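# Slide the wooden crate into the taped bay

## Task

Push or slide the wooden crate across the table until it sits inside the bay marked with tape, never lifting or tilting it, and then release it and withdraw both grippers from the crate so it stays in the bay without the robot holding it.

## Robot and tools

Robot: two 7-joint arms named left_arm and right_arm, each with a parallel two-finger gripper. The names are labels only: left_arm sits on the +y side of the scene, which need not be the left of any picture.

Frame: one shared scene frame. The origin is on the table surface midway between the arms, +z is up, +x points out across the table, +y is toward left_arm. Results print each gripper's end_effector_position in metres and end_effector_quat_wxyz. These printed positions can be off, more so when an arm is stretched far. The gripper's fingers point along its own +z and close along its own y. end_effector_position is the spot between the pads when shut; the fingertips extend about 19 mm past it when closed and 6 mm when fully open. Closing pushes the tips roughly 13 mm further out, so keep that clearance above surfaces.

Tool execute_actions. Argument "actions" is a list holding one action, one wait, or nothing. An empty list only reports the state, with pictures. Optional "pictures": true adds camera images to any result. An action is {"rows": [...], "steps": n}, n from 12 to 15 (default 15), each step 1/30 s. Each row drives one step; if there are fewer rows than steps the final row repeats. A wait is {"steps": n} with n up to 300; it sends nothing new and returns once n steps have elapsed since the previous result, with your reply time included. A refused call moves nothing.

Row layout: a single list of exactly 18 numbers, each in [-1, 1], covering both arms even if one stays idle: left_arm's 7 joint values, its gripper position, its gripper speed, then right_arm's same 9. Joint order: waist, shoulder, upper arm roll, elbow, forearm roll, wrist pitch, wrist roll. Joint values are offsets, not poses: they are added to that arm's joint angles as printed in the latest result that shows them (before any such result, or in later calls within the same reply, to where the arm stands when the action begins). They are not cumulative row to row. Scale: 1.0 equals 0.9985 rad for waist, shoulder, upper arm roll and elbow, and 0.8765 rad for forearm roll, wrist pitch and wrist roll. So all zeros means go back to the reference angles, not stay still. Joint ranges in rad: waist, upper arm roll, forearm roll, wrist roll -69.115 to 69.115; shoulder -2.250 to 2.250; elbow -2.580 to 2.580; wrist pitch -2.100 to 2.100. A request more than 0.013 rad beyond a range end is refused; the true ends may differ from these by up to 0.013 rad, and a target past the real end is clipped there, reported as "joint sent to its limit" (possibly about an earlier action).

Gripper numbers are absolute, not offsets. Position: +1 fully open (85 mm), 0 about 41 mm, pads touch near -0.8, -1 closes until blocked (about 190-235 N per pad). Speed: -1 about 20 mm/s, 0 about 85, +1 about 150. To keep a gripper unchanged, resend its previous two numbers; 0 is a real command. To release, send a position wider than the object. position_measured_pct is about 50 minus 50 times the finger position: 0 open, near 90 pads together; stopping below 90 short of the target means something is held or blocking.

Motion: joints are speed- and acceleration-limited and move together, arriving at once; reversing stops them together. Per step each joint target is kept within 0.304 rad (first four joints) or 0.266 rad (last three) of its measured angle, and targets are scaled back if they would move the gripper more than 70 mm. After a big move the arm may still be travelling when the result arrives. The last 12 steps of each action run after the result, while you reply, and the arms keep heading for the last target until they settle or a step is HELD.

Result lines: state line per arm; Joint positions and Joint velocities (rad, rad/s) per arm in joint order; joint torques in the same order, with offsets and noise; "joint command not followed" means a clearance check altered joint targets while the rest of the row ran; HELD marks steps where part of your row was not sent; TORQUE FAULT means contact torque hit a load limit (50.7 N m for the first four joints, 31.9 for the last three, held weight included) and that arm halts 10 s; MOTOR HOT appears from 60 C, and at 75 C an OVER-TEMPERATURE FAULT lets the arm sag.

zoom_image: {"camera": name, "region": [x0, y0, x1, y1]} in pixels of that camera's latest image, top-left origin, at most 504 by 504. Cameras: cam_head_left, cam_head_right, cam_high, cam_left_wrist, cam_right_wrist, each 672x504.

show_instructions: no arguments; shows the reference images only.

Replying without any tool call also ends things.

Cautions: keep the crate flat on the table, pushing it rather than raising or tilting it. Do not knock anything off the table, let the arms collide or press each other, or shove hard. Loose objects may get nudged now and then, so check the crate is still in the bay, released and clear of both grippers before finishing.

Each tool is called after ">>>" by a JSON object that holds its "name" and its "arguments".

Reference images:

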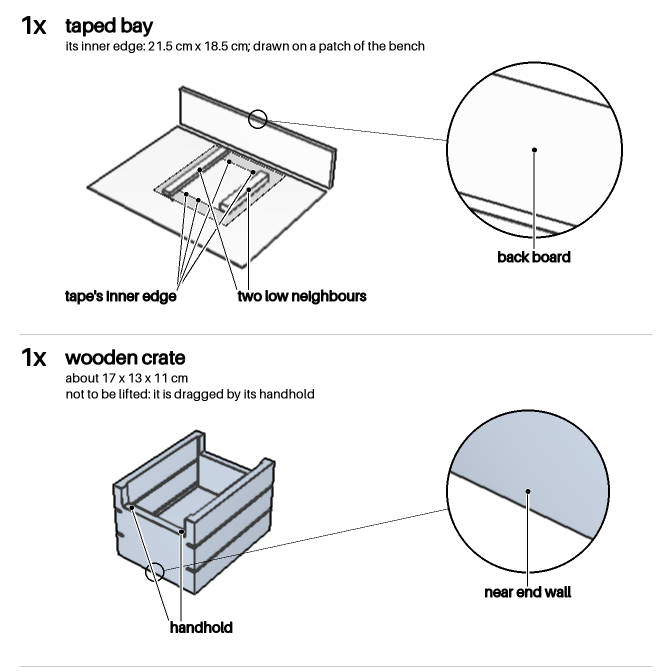

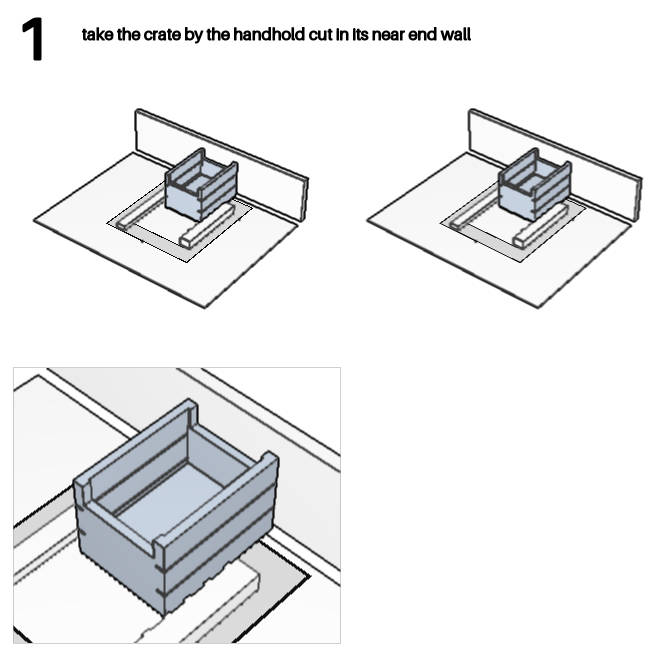

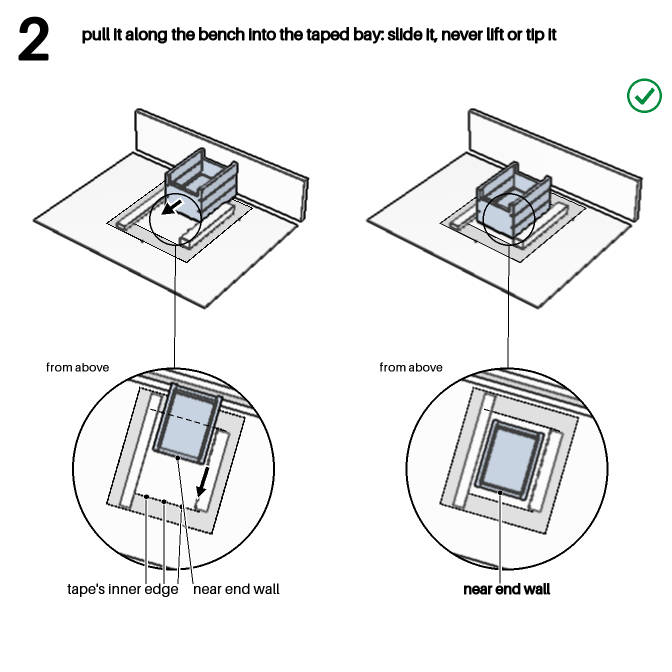

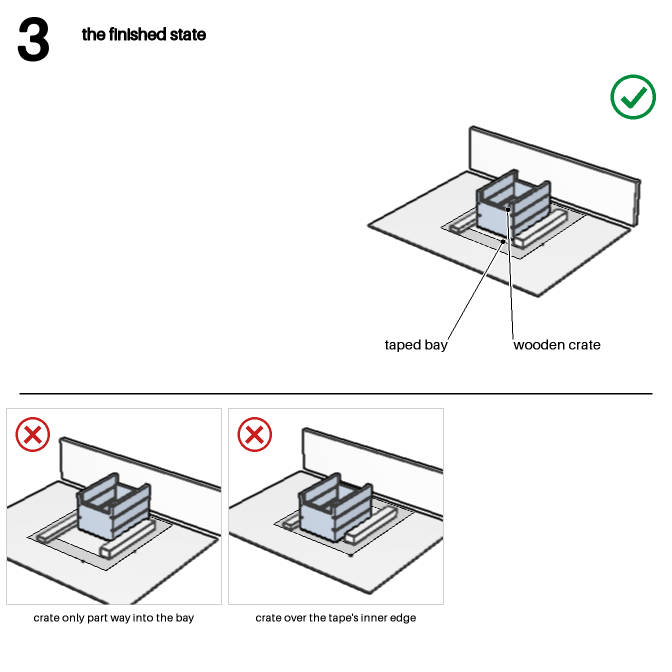

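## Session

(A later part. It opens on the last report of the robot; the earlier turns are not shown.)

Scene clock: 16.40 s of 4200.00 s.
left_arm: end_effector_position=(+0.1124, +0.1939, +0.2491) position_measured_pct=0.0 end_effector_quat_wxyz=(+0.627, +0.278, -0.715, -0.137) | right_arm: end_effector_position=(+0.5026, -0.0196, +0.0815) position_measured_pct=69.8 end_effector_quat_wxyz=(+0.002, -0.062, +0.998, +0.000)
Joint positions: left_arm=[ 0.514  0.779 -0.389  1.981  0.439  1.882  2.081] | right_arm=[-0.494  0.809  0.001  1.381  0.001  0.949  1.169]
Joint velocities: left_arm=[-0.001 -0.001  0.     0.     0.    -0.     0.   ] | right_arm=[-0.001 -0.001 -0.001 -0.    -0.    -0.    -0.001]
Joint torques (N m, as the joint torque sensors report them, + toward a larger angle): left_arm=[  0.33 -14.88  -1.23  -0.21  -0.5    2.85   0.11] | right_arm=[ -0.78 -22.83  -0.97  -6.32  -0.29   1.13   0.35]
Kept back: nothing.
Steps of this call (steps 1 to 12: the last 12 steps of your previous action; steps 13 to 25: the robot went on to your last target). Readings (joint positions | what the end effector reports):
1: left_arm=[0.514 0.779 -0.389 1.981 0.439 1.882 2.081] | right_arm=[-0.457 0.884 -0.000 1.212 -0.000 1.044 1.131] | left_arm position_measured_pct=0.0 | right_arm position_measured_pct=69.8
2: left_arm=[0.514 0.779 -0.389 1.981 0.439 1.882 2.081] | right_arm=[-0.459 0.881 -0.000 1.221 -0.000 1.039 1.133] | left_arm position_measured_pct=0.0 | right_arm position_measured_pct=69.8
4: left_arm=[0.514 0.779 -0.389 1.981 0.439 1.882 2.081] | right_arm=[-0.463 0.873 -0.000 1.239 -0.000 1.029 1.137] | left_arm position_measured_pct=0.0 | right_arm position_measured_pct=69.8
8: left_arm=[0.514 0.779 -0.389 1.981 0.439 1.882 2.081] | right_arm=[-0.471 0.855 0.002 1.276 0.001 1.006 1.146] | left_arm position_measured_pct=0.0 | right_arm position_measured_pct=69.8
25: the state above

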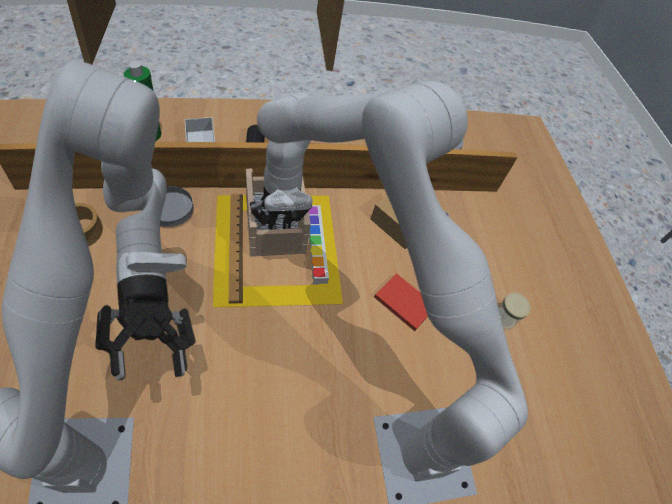

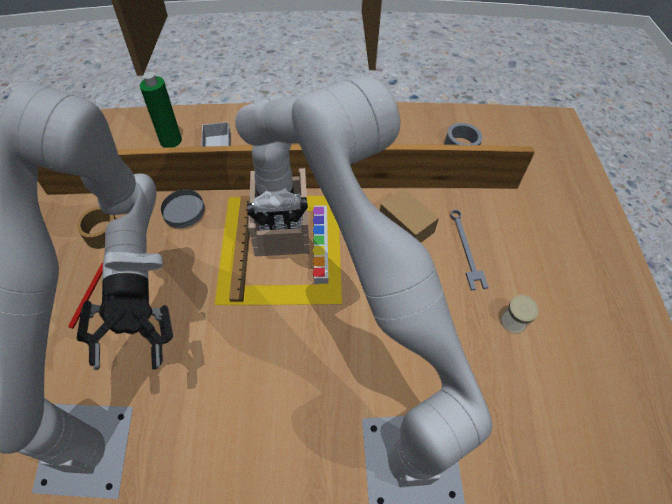

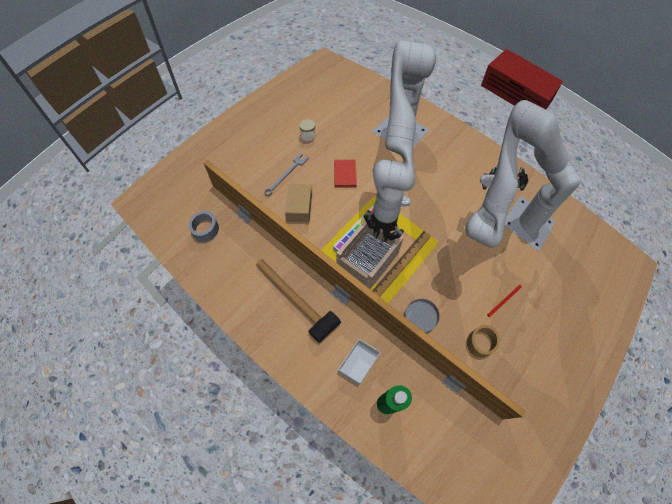

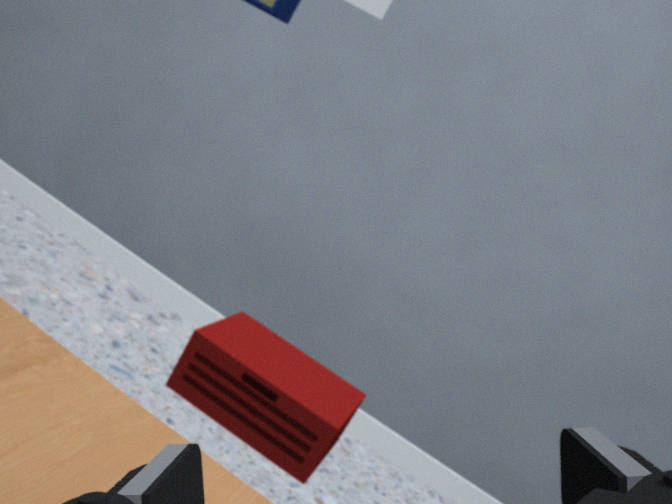

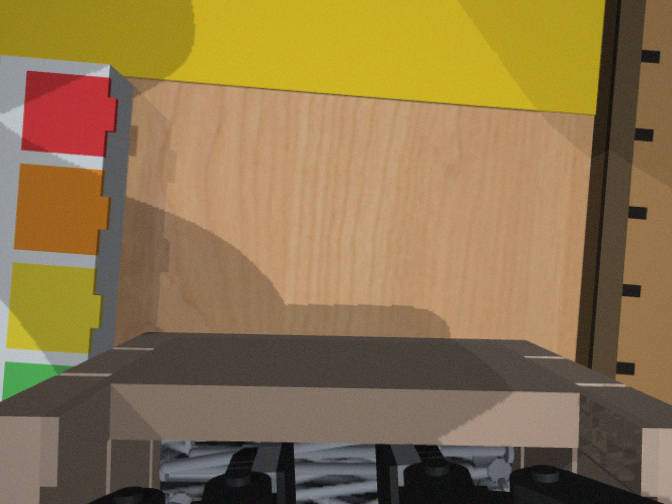

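>>> {"name": "execute_actions", "arguments": {"actions": [{"rows":[[0,0,0,0,0,0,0,1,0,-0.003,-0.005,0,0.011,0,-0.007,-0.02,-0.4,0],[0,0,0,0,0,0,0,1,0,-0.006,-0.010,0,0.021,0,-0.013,-0.04,-0.4,0],[0,0,0,0,0,0,0,1,0,-0.009,-0.015,0,0.032,0,-0.020,-0.06,-0.4,0],[0,0,0,0,0,0,0,1,0,-0.013,-0.021,0,0.047,0,-0.029,-0.08,-0.4,0],[0,0,0,0,0,0,0,1,0,-0.017,-0.029,0,0.064,0,-0.039,-0.10,-0.4,0],[0,0,0,0,0,0,0,1,0,-0.021,-0.036,0,0.078,0,-0.048,-0.12,-0.4,0],[0,0,0,0,0,0,0,1,0,-0.026,-0.043,0,0.093,0,-0.057,-0.13,-0.4,0],[0,0,0,0,0,0,0,1,0,-0.030,-0.049,0,0.108,0,-0.066,-0.14,-0.4,0],[0,0,0,0,0,0,0,1,0,-0.034,-0.056,0,0.123,0,-0.075,-0.146,-0.4,0],[0,0,0,0,0,0,0,1,0,-0.038,-0.063,0,0.138,0,-0.085,-0.152,-0.4,0],[0,0,0,0,0,0,0,1,0,-0.042,-0.070,0,0.153,0,-0.094,-0.158,-0.4,0],[0,0,0,0,0,0,0,1,0,-0.046,-0.077,0,0.167,0,-0.103,-0.164,-0.4,0],[0,0,0,0,0,0,0,1,0,-0.050,-0.083,0,0.182,0,-0.112,-0.17,-0.4,0],[0,0,0,0,0,0,0,1,0,-0.054,-0.090,0,0.197,0,-0.121,-0.175,-0.4,0],[0,0,0,0,0,0,0,1,0,-0.058,-0.097,0,0.212,0,-0.130,-0.18,-0.4,0]],"steps":15}]}}

>>> {"name": "execute_actions", "arguments": {"actions": [{"steps":25}], "pictures": true}}

Scene clock: 17.70 s of 4200.00 s.
left_arm: end_effector_position=(+0.1124, +0.1939, +0.2491) position_measured_pct=0.0 end_effector_quat_wxyz=(+0.627, +0.278, -0.715, -0.137) | right_arm: end_effector_position=(+0.5005, -0.0200, +0.0825) position_measured_pct=69.8 end_effector_quat_wxyz=(+0.004, -0.052, +0.999, +0.000)
Joint positions: left_arm=[ 0.514  0.779 -0.389  1.981  0.439  1.882  2.081] | right_arm=[-0.497  0.801  0.003  1.394  0.002  0.939  1.146]
Joint velocities: left_arm=[-0.001  0.     0.     0.    -0.     0.    -0.   ] | right_arm=[-0.063 -0.127  0.02   0.241  0.011 -0.151 -0.428]
Joint torques (N m, as the joint torque sensors report them, + toward a larger angle): left_arm=[  0.16 -14.86  -0.81  -0.54  -0.49   2.44   0.3 ] | right_arm=[ -1.92 -22.44  -2.21  -4.83  -0.61   1.2    0.12]
Steps of this call (steps 1 to 15: the robot went on to your last target; steps 16 to 36: nothing new was sent; steps 37 to 39: the first 3 steps of this action). Readings (joint positions | what the end effector reports):
37: left_arm=[0.514 0.779 -0.389 1.981 0.439 1.882 2.081] | right_arm=[-0.494 0.808 0.001 1.382 0.001 0.948 1.167] | left_arm position_measured_pct=0.0 | right_arm position_measured_pct=69.8
38: left_arm=[0.514 0.779 -0.389 1.981 0.439 1.882 2.081] | right_arm=[-0.495 0.805 0.002 1.387 0.001 0.944 1.159] | left_arm position_measured_pct=0.0 | right_arm position_measured_pct=69.8
39: the state above

Scene clock: 18.53 s of 4200.00 s.
left_arm: end_effector_position=(+0.1124, +0.1939, +0.2491) position_measured_pct=0.0 end_effector_quat_wxyz=(+0.627, +0.278, -0.715, -0.137) | right_arm: end_effector_position=(+0.4454, -0.0203, +0.0818) position_measured_pct=69.8 end_effector_quat_wxyz=(+0.003, -0.011, +1.000, +0.001)
Joint positions: left_arm=[ 0.514  0.779 -0.389  1.981  0.439  1.882  2.081] | right_arm=[-0.55   0.713  0.002  1.59   0.001  0.832  1.011]
Joint velocities: left_arm=[-0.001  0.001 -0.001  0.     0.001  0.     0.   ] | right_arm=[ 0.001 -0.001 -0.     0.001  0.001 -0.    -0.001]
Joint torques (N m, as the joint torque sensors report them, + toward a larger angle): left_arm=[  0.47 -14.66  -1.74  -0.43  -0.42   2.67  -0.03] | right_arm=[ -0.88 -20.5   -1.04  -4.75  -0.32   1.33   0.22]
Kept back: nothing.
Steps of this call (steps 1 to 12: the last 12 steps of your previous action; steps 13 to 25: the robot went on to your last target). Readings (joint positions | what the end effector reports):
1: left_arm=[0.514 0.779 -0.389 1.981 0.439 1.882 2.081] | right_arm=[-0.499 0.797 0.003 1.403 0.002 0.934 1.131] | left_arm position_measured_pct=0.0 | right_arm position_measured_pct=69.8
2: left_arm=[0.514 0.779 -0.389 1.981 0.439 1.882 2.081] | right_arm=[-0.502 0.792 0.003 1.414 0.002 0.928 1.116] | left_arm position_measured_pct=0.0 | right_arm position_measured_pct=69.8
4: left_arm=[0.514 0.779 -0.389 1.981 0.439 1.882 2.081] | right_arm=[-0.509 0.780 0.003 1.440 0.002 0.914 1.085] | left_arm position_measured_pct=0.0 | right_arm position_measured_pct=69.8
8: left_arm=[0.514 0.779 -0.389 1.981 0.439 1.882 2.081] | right_arm=[-0.525 0.754 0.002 1.496 0.002 0.883 1.045] | left_arm position_measured_pct=0.0 | right_arm position_measured_pct=69.8
25: the state above

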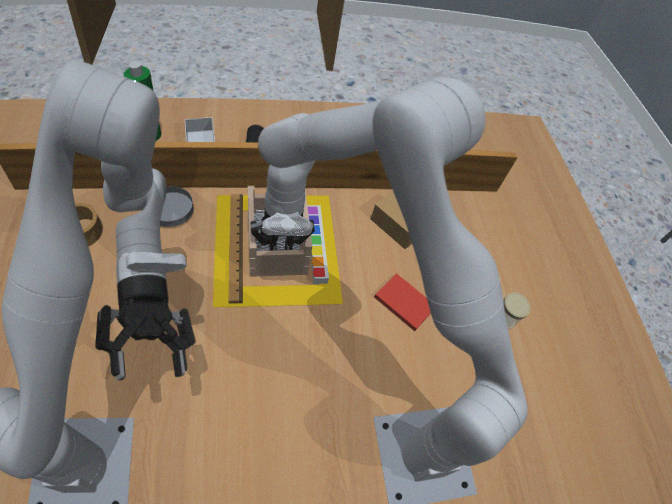

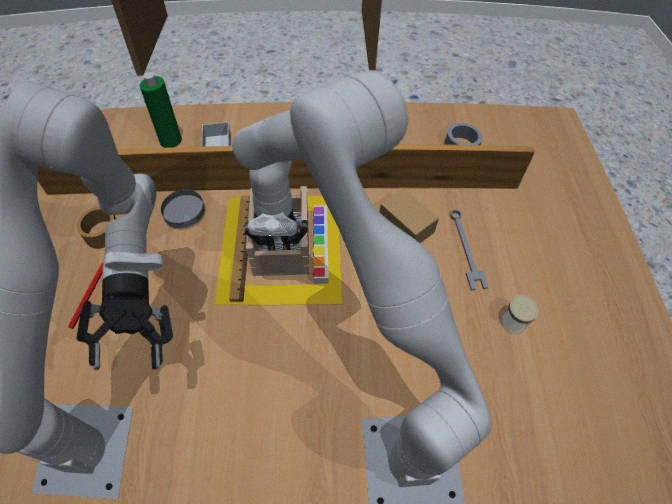

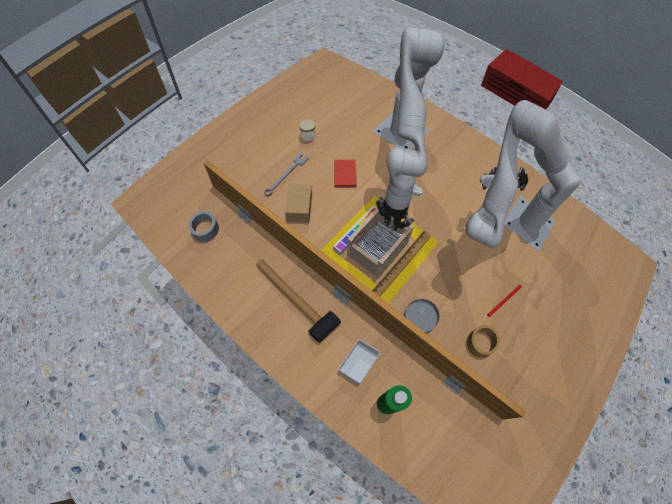

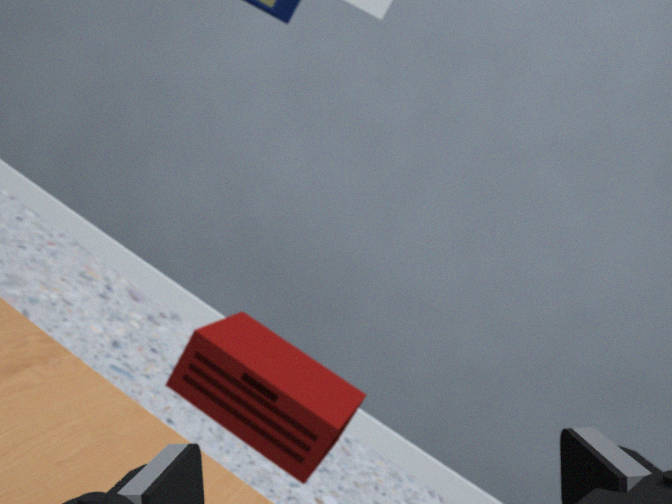

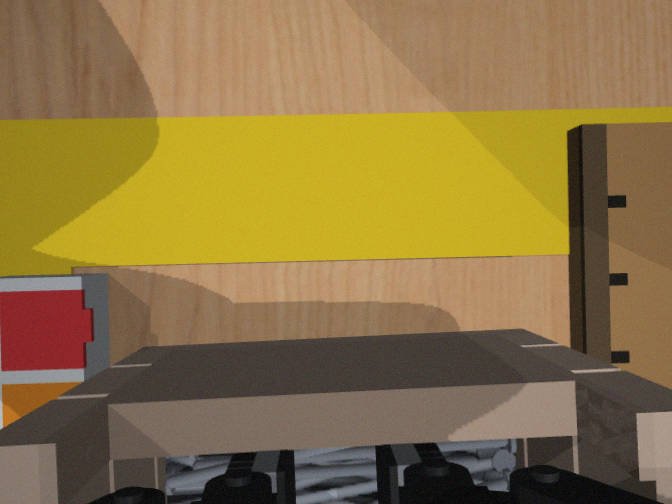

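>>> {"name": "execute_actions", "arguments": {"actions": [{"rows":[[0,0,0,0,0,0,0,1,0,0.007,0.011,0,-0.03,0,0.025,0,-0.4,0],[0,0,0,0,0,0,0,1,0,0.007,0.011,0,-0.03,0,0.025,0,-0.4,0],[0,0,0,0,0,0,0,1,0,0.007,0.011,0,-0.03,0,0.025,0,-0.4,0],[0,0,0,0,0,0,0,1,0,0.007,0.011,0,-0.03,0,0.025,0,-0.4,0],[0,0,0,0,0,0,0,1,0,0.007,0.011,0,-0.03,0,0.025,0,-0.4,0],[0,0,0,0,0,0,0,1,0,0.009,-0.124,0,-0.19,0,0.357,0,-0.4,0]],"steps":15}]}}

>>> {"name": "execute_actions", "arguments": {"actions": [{"steps":30}], "pictures": true}}

>>> {"name": "zoom_image", "arguments": {"camera": "cam_high", "region": [300,160,460,310]}}

Scene clock: 19.60 s of 4200.00 s.
left_arm: end_effector_position=(+0.1124, +0.1939, +0.2491) position_measured_pct=0.0 end_effector_quat_wxyz=(+0.627, +0.278, -0.715, -0.137) | right_arm: end_effector_position=(+0.4485, -0.0201, +0.0818) position_measured_pct=69.8 end_effector_quat_wxyz=(+0.001, -0.009, +1.000, +0.000)
Joint positions: left_arm=[ 0.514  0.779 -0.389  1.981  0.439  1.882  2.081] | right_arm=[-0.546  0.72   0.001  1.574  0.001  0.845  1.011]
Joint velocities: left_arm=[-0.    -0.    -0.001 -0.     0.    -0.    -0.   ] | right_arm=[ 0.072  0.12   0.003 -0.308  0.005  0.199  0.001]
Joint torques (N m, as the joint torque sensors report them, + toward a larger angle): left_arm=[  0.29 -14.59  -1.26  -0.15  -0.7    2.67   0.21] | right_arm=[  0.92 -21.61   0.43  -7.53   0.35  -0.35   0.3 ]
Steps of this call (steps 1 to 15: the robot went on to your last target; steps 16 to 29: nothing new was sent; steps 30 to 32: the first 3 steps of this action). Readings (joint positions | what the end effector reports):
30: left_arm=[0.514 0.779 -0.389 1.981 0.439 1.882 2.081] | right_arm=[-0.550 0.713 0.002 1.589 0.001 0.833 1.011] | left_arm position_measured_pct=0.0 | right_arm position_measured_pct=69.8
31: left_arm=[0.514 0.779 -0.389 1.981 0.439 1.882 2.081] | right_arm=[-0.548 0.716 0.002 1.584 0.001 0.838 1.011] | left_arm position_measured_pct=0.0 | right_arm position_measured_pct=69.8
32: the state above

Scene clock: 20.60 s of 4200.00 s.
left_arm: end_effector_position=(+0.1124, +0.1939, +0.2491) position_measured_pct=0.0 end_effector_quat_wxyz=(+0.627, +0.278, -0.715, -0.137) | right_arm: end_effector_position=(+0.4579, -0.0176, +0.1957) position_measured_pct=69.8 end_effector_quat_wxyz=(+0.004, -0.006, +1.000, +0.001)
Joint positions: left_arm=[ 0.514  0.779 -0.389  1.981  0.439  1.882  2.081] | right_arm=[-0.541  0.589  0.002  1.4    0.001  1.145  1.011]
Joint velocities: left_arm=[ 0.001  0.001  0.    -0.     0.001 -0.001 -0.   ] | right_arm=[ 0.    -0.001 -0.001 -0.    -0.     0.001  0.001]
Joint torques (N m, as the joint torque sensors report them, + toward a larger angle): left_arm=[  0.23 -14.71  -1.39  -0.5   -0.33   2.65   0.24] | right_arm=[  0.31 -20.03  -0.23  -7.86   0.13  -0.17   0.18]
Kept back: nothing.
Steps of this call (steps 1 to 12: the last 12 steps of your previous action; steps 13 to 30: the robot went on to your last target). Readings (joint positions | what the end effector reports):
1: left_arm=[0.514 0.779 -0.389 1.981 0.439 1.882 2.081] | right_arm=[-0.544 0.723 0.002 1.566 0.001 0.850 1.011] | left_arm position_measured_pct=0.0 | right_arm position_measured_pct=69.8
2: left_arm=[0.514 0.779 -0.389 1.981 0.439 1.882 2.081] | right_arm=[-0.543 0.723 0.002 1.562 0.002 0.853 1.011] | left_arm position_measured_pct=0.0 | right_arm position_measured_pct=69.8
4: left_arm=[0.514 0.779 -0.389 1.981 0.439 1.882 2.081] | right_arm=[-0.543 0.717 0.002 1.555 0.002 0.864 1.011] | left_arm position_measured_pct=0.0 | right_arm position_measured_pct=69.8
8: left_arm=[0.514 0.779 -0.389 1.981 0.439 1.882 2.081] | right_arm=[-0.542 0.658 0.002 1.486 0.001 0.984 1.011] | left_arm position_measured_pct=0.0 | right_arm position_measured_pct=69.8
30: the state above
All arms were judged still, so your last target was given up. Only a new action makes them travel on or press farther. Fingers that are still opening or closing keep moving.

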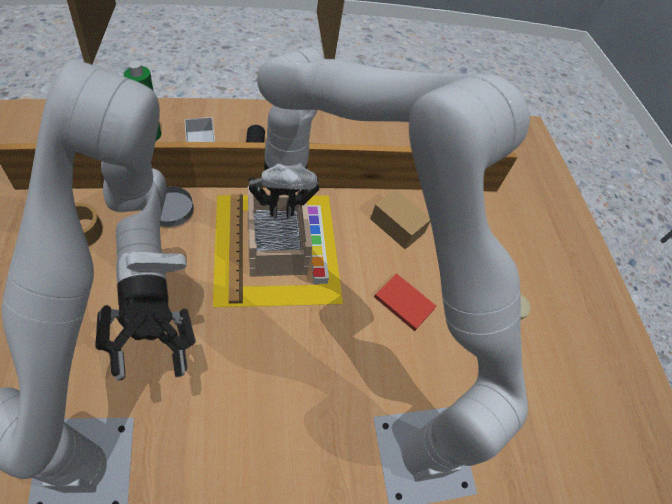

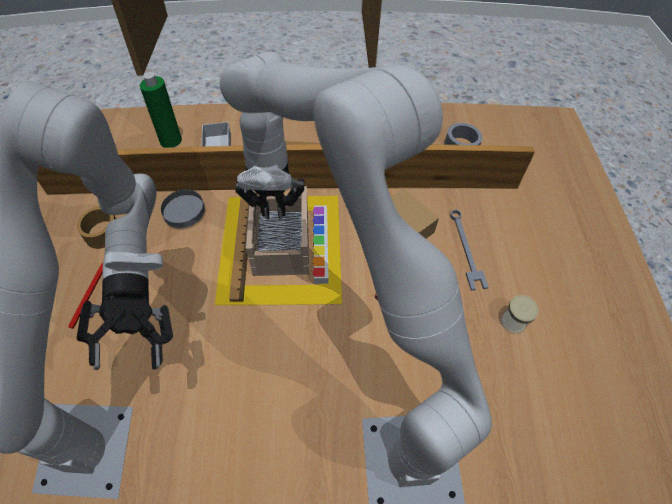

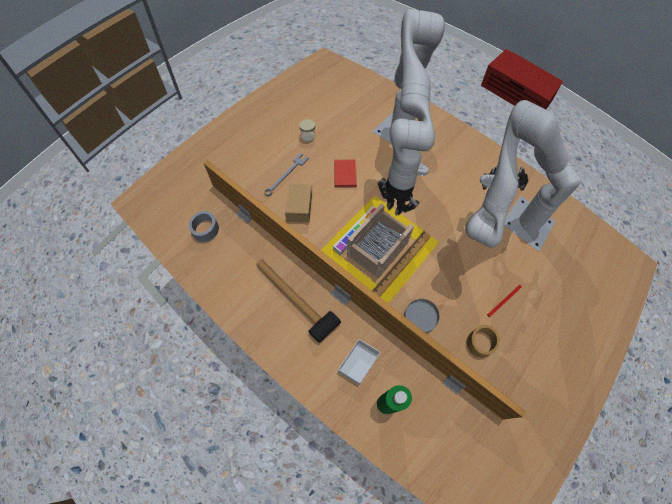

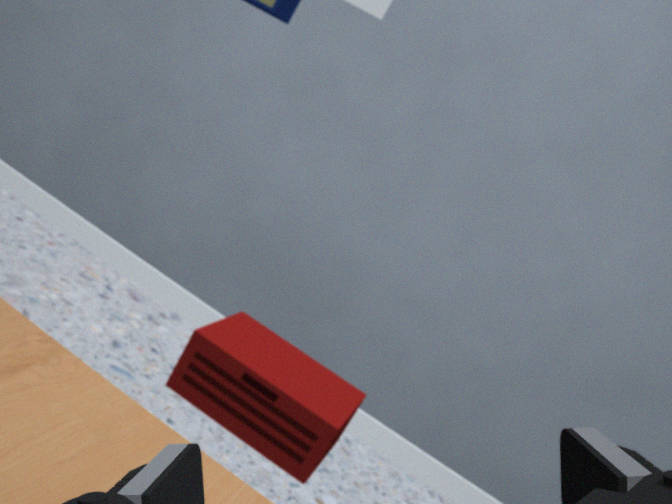

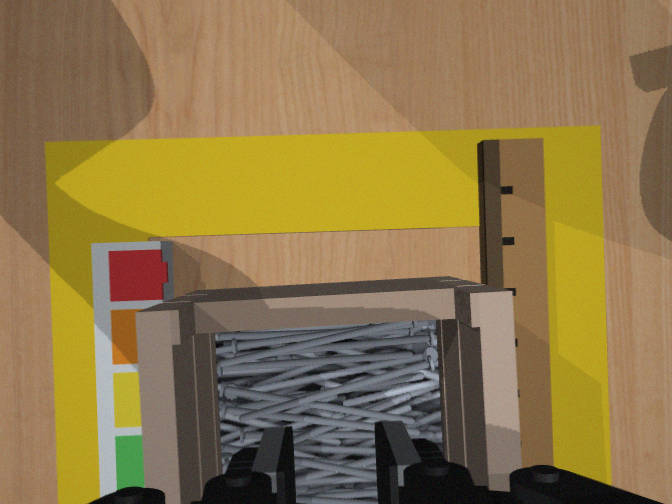

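Region (300, 160, 460, 310) of cam_high's 672x504 image, scaled by 3.150, with more detail than that image has; it fills the top 472 rows of this view, and the rest is white.

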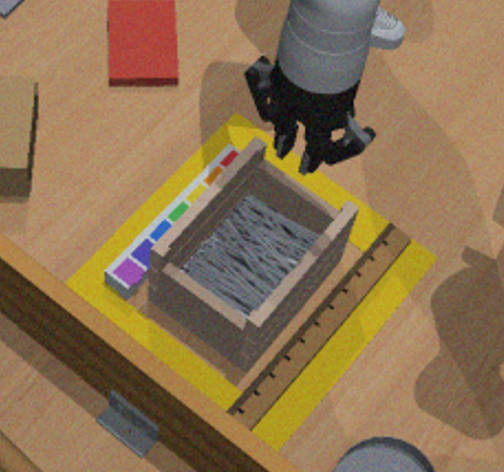

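>>> {"name": "finished_scene", "arguments": {"scene": 1}}

The scene is finished: the task was done.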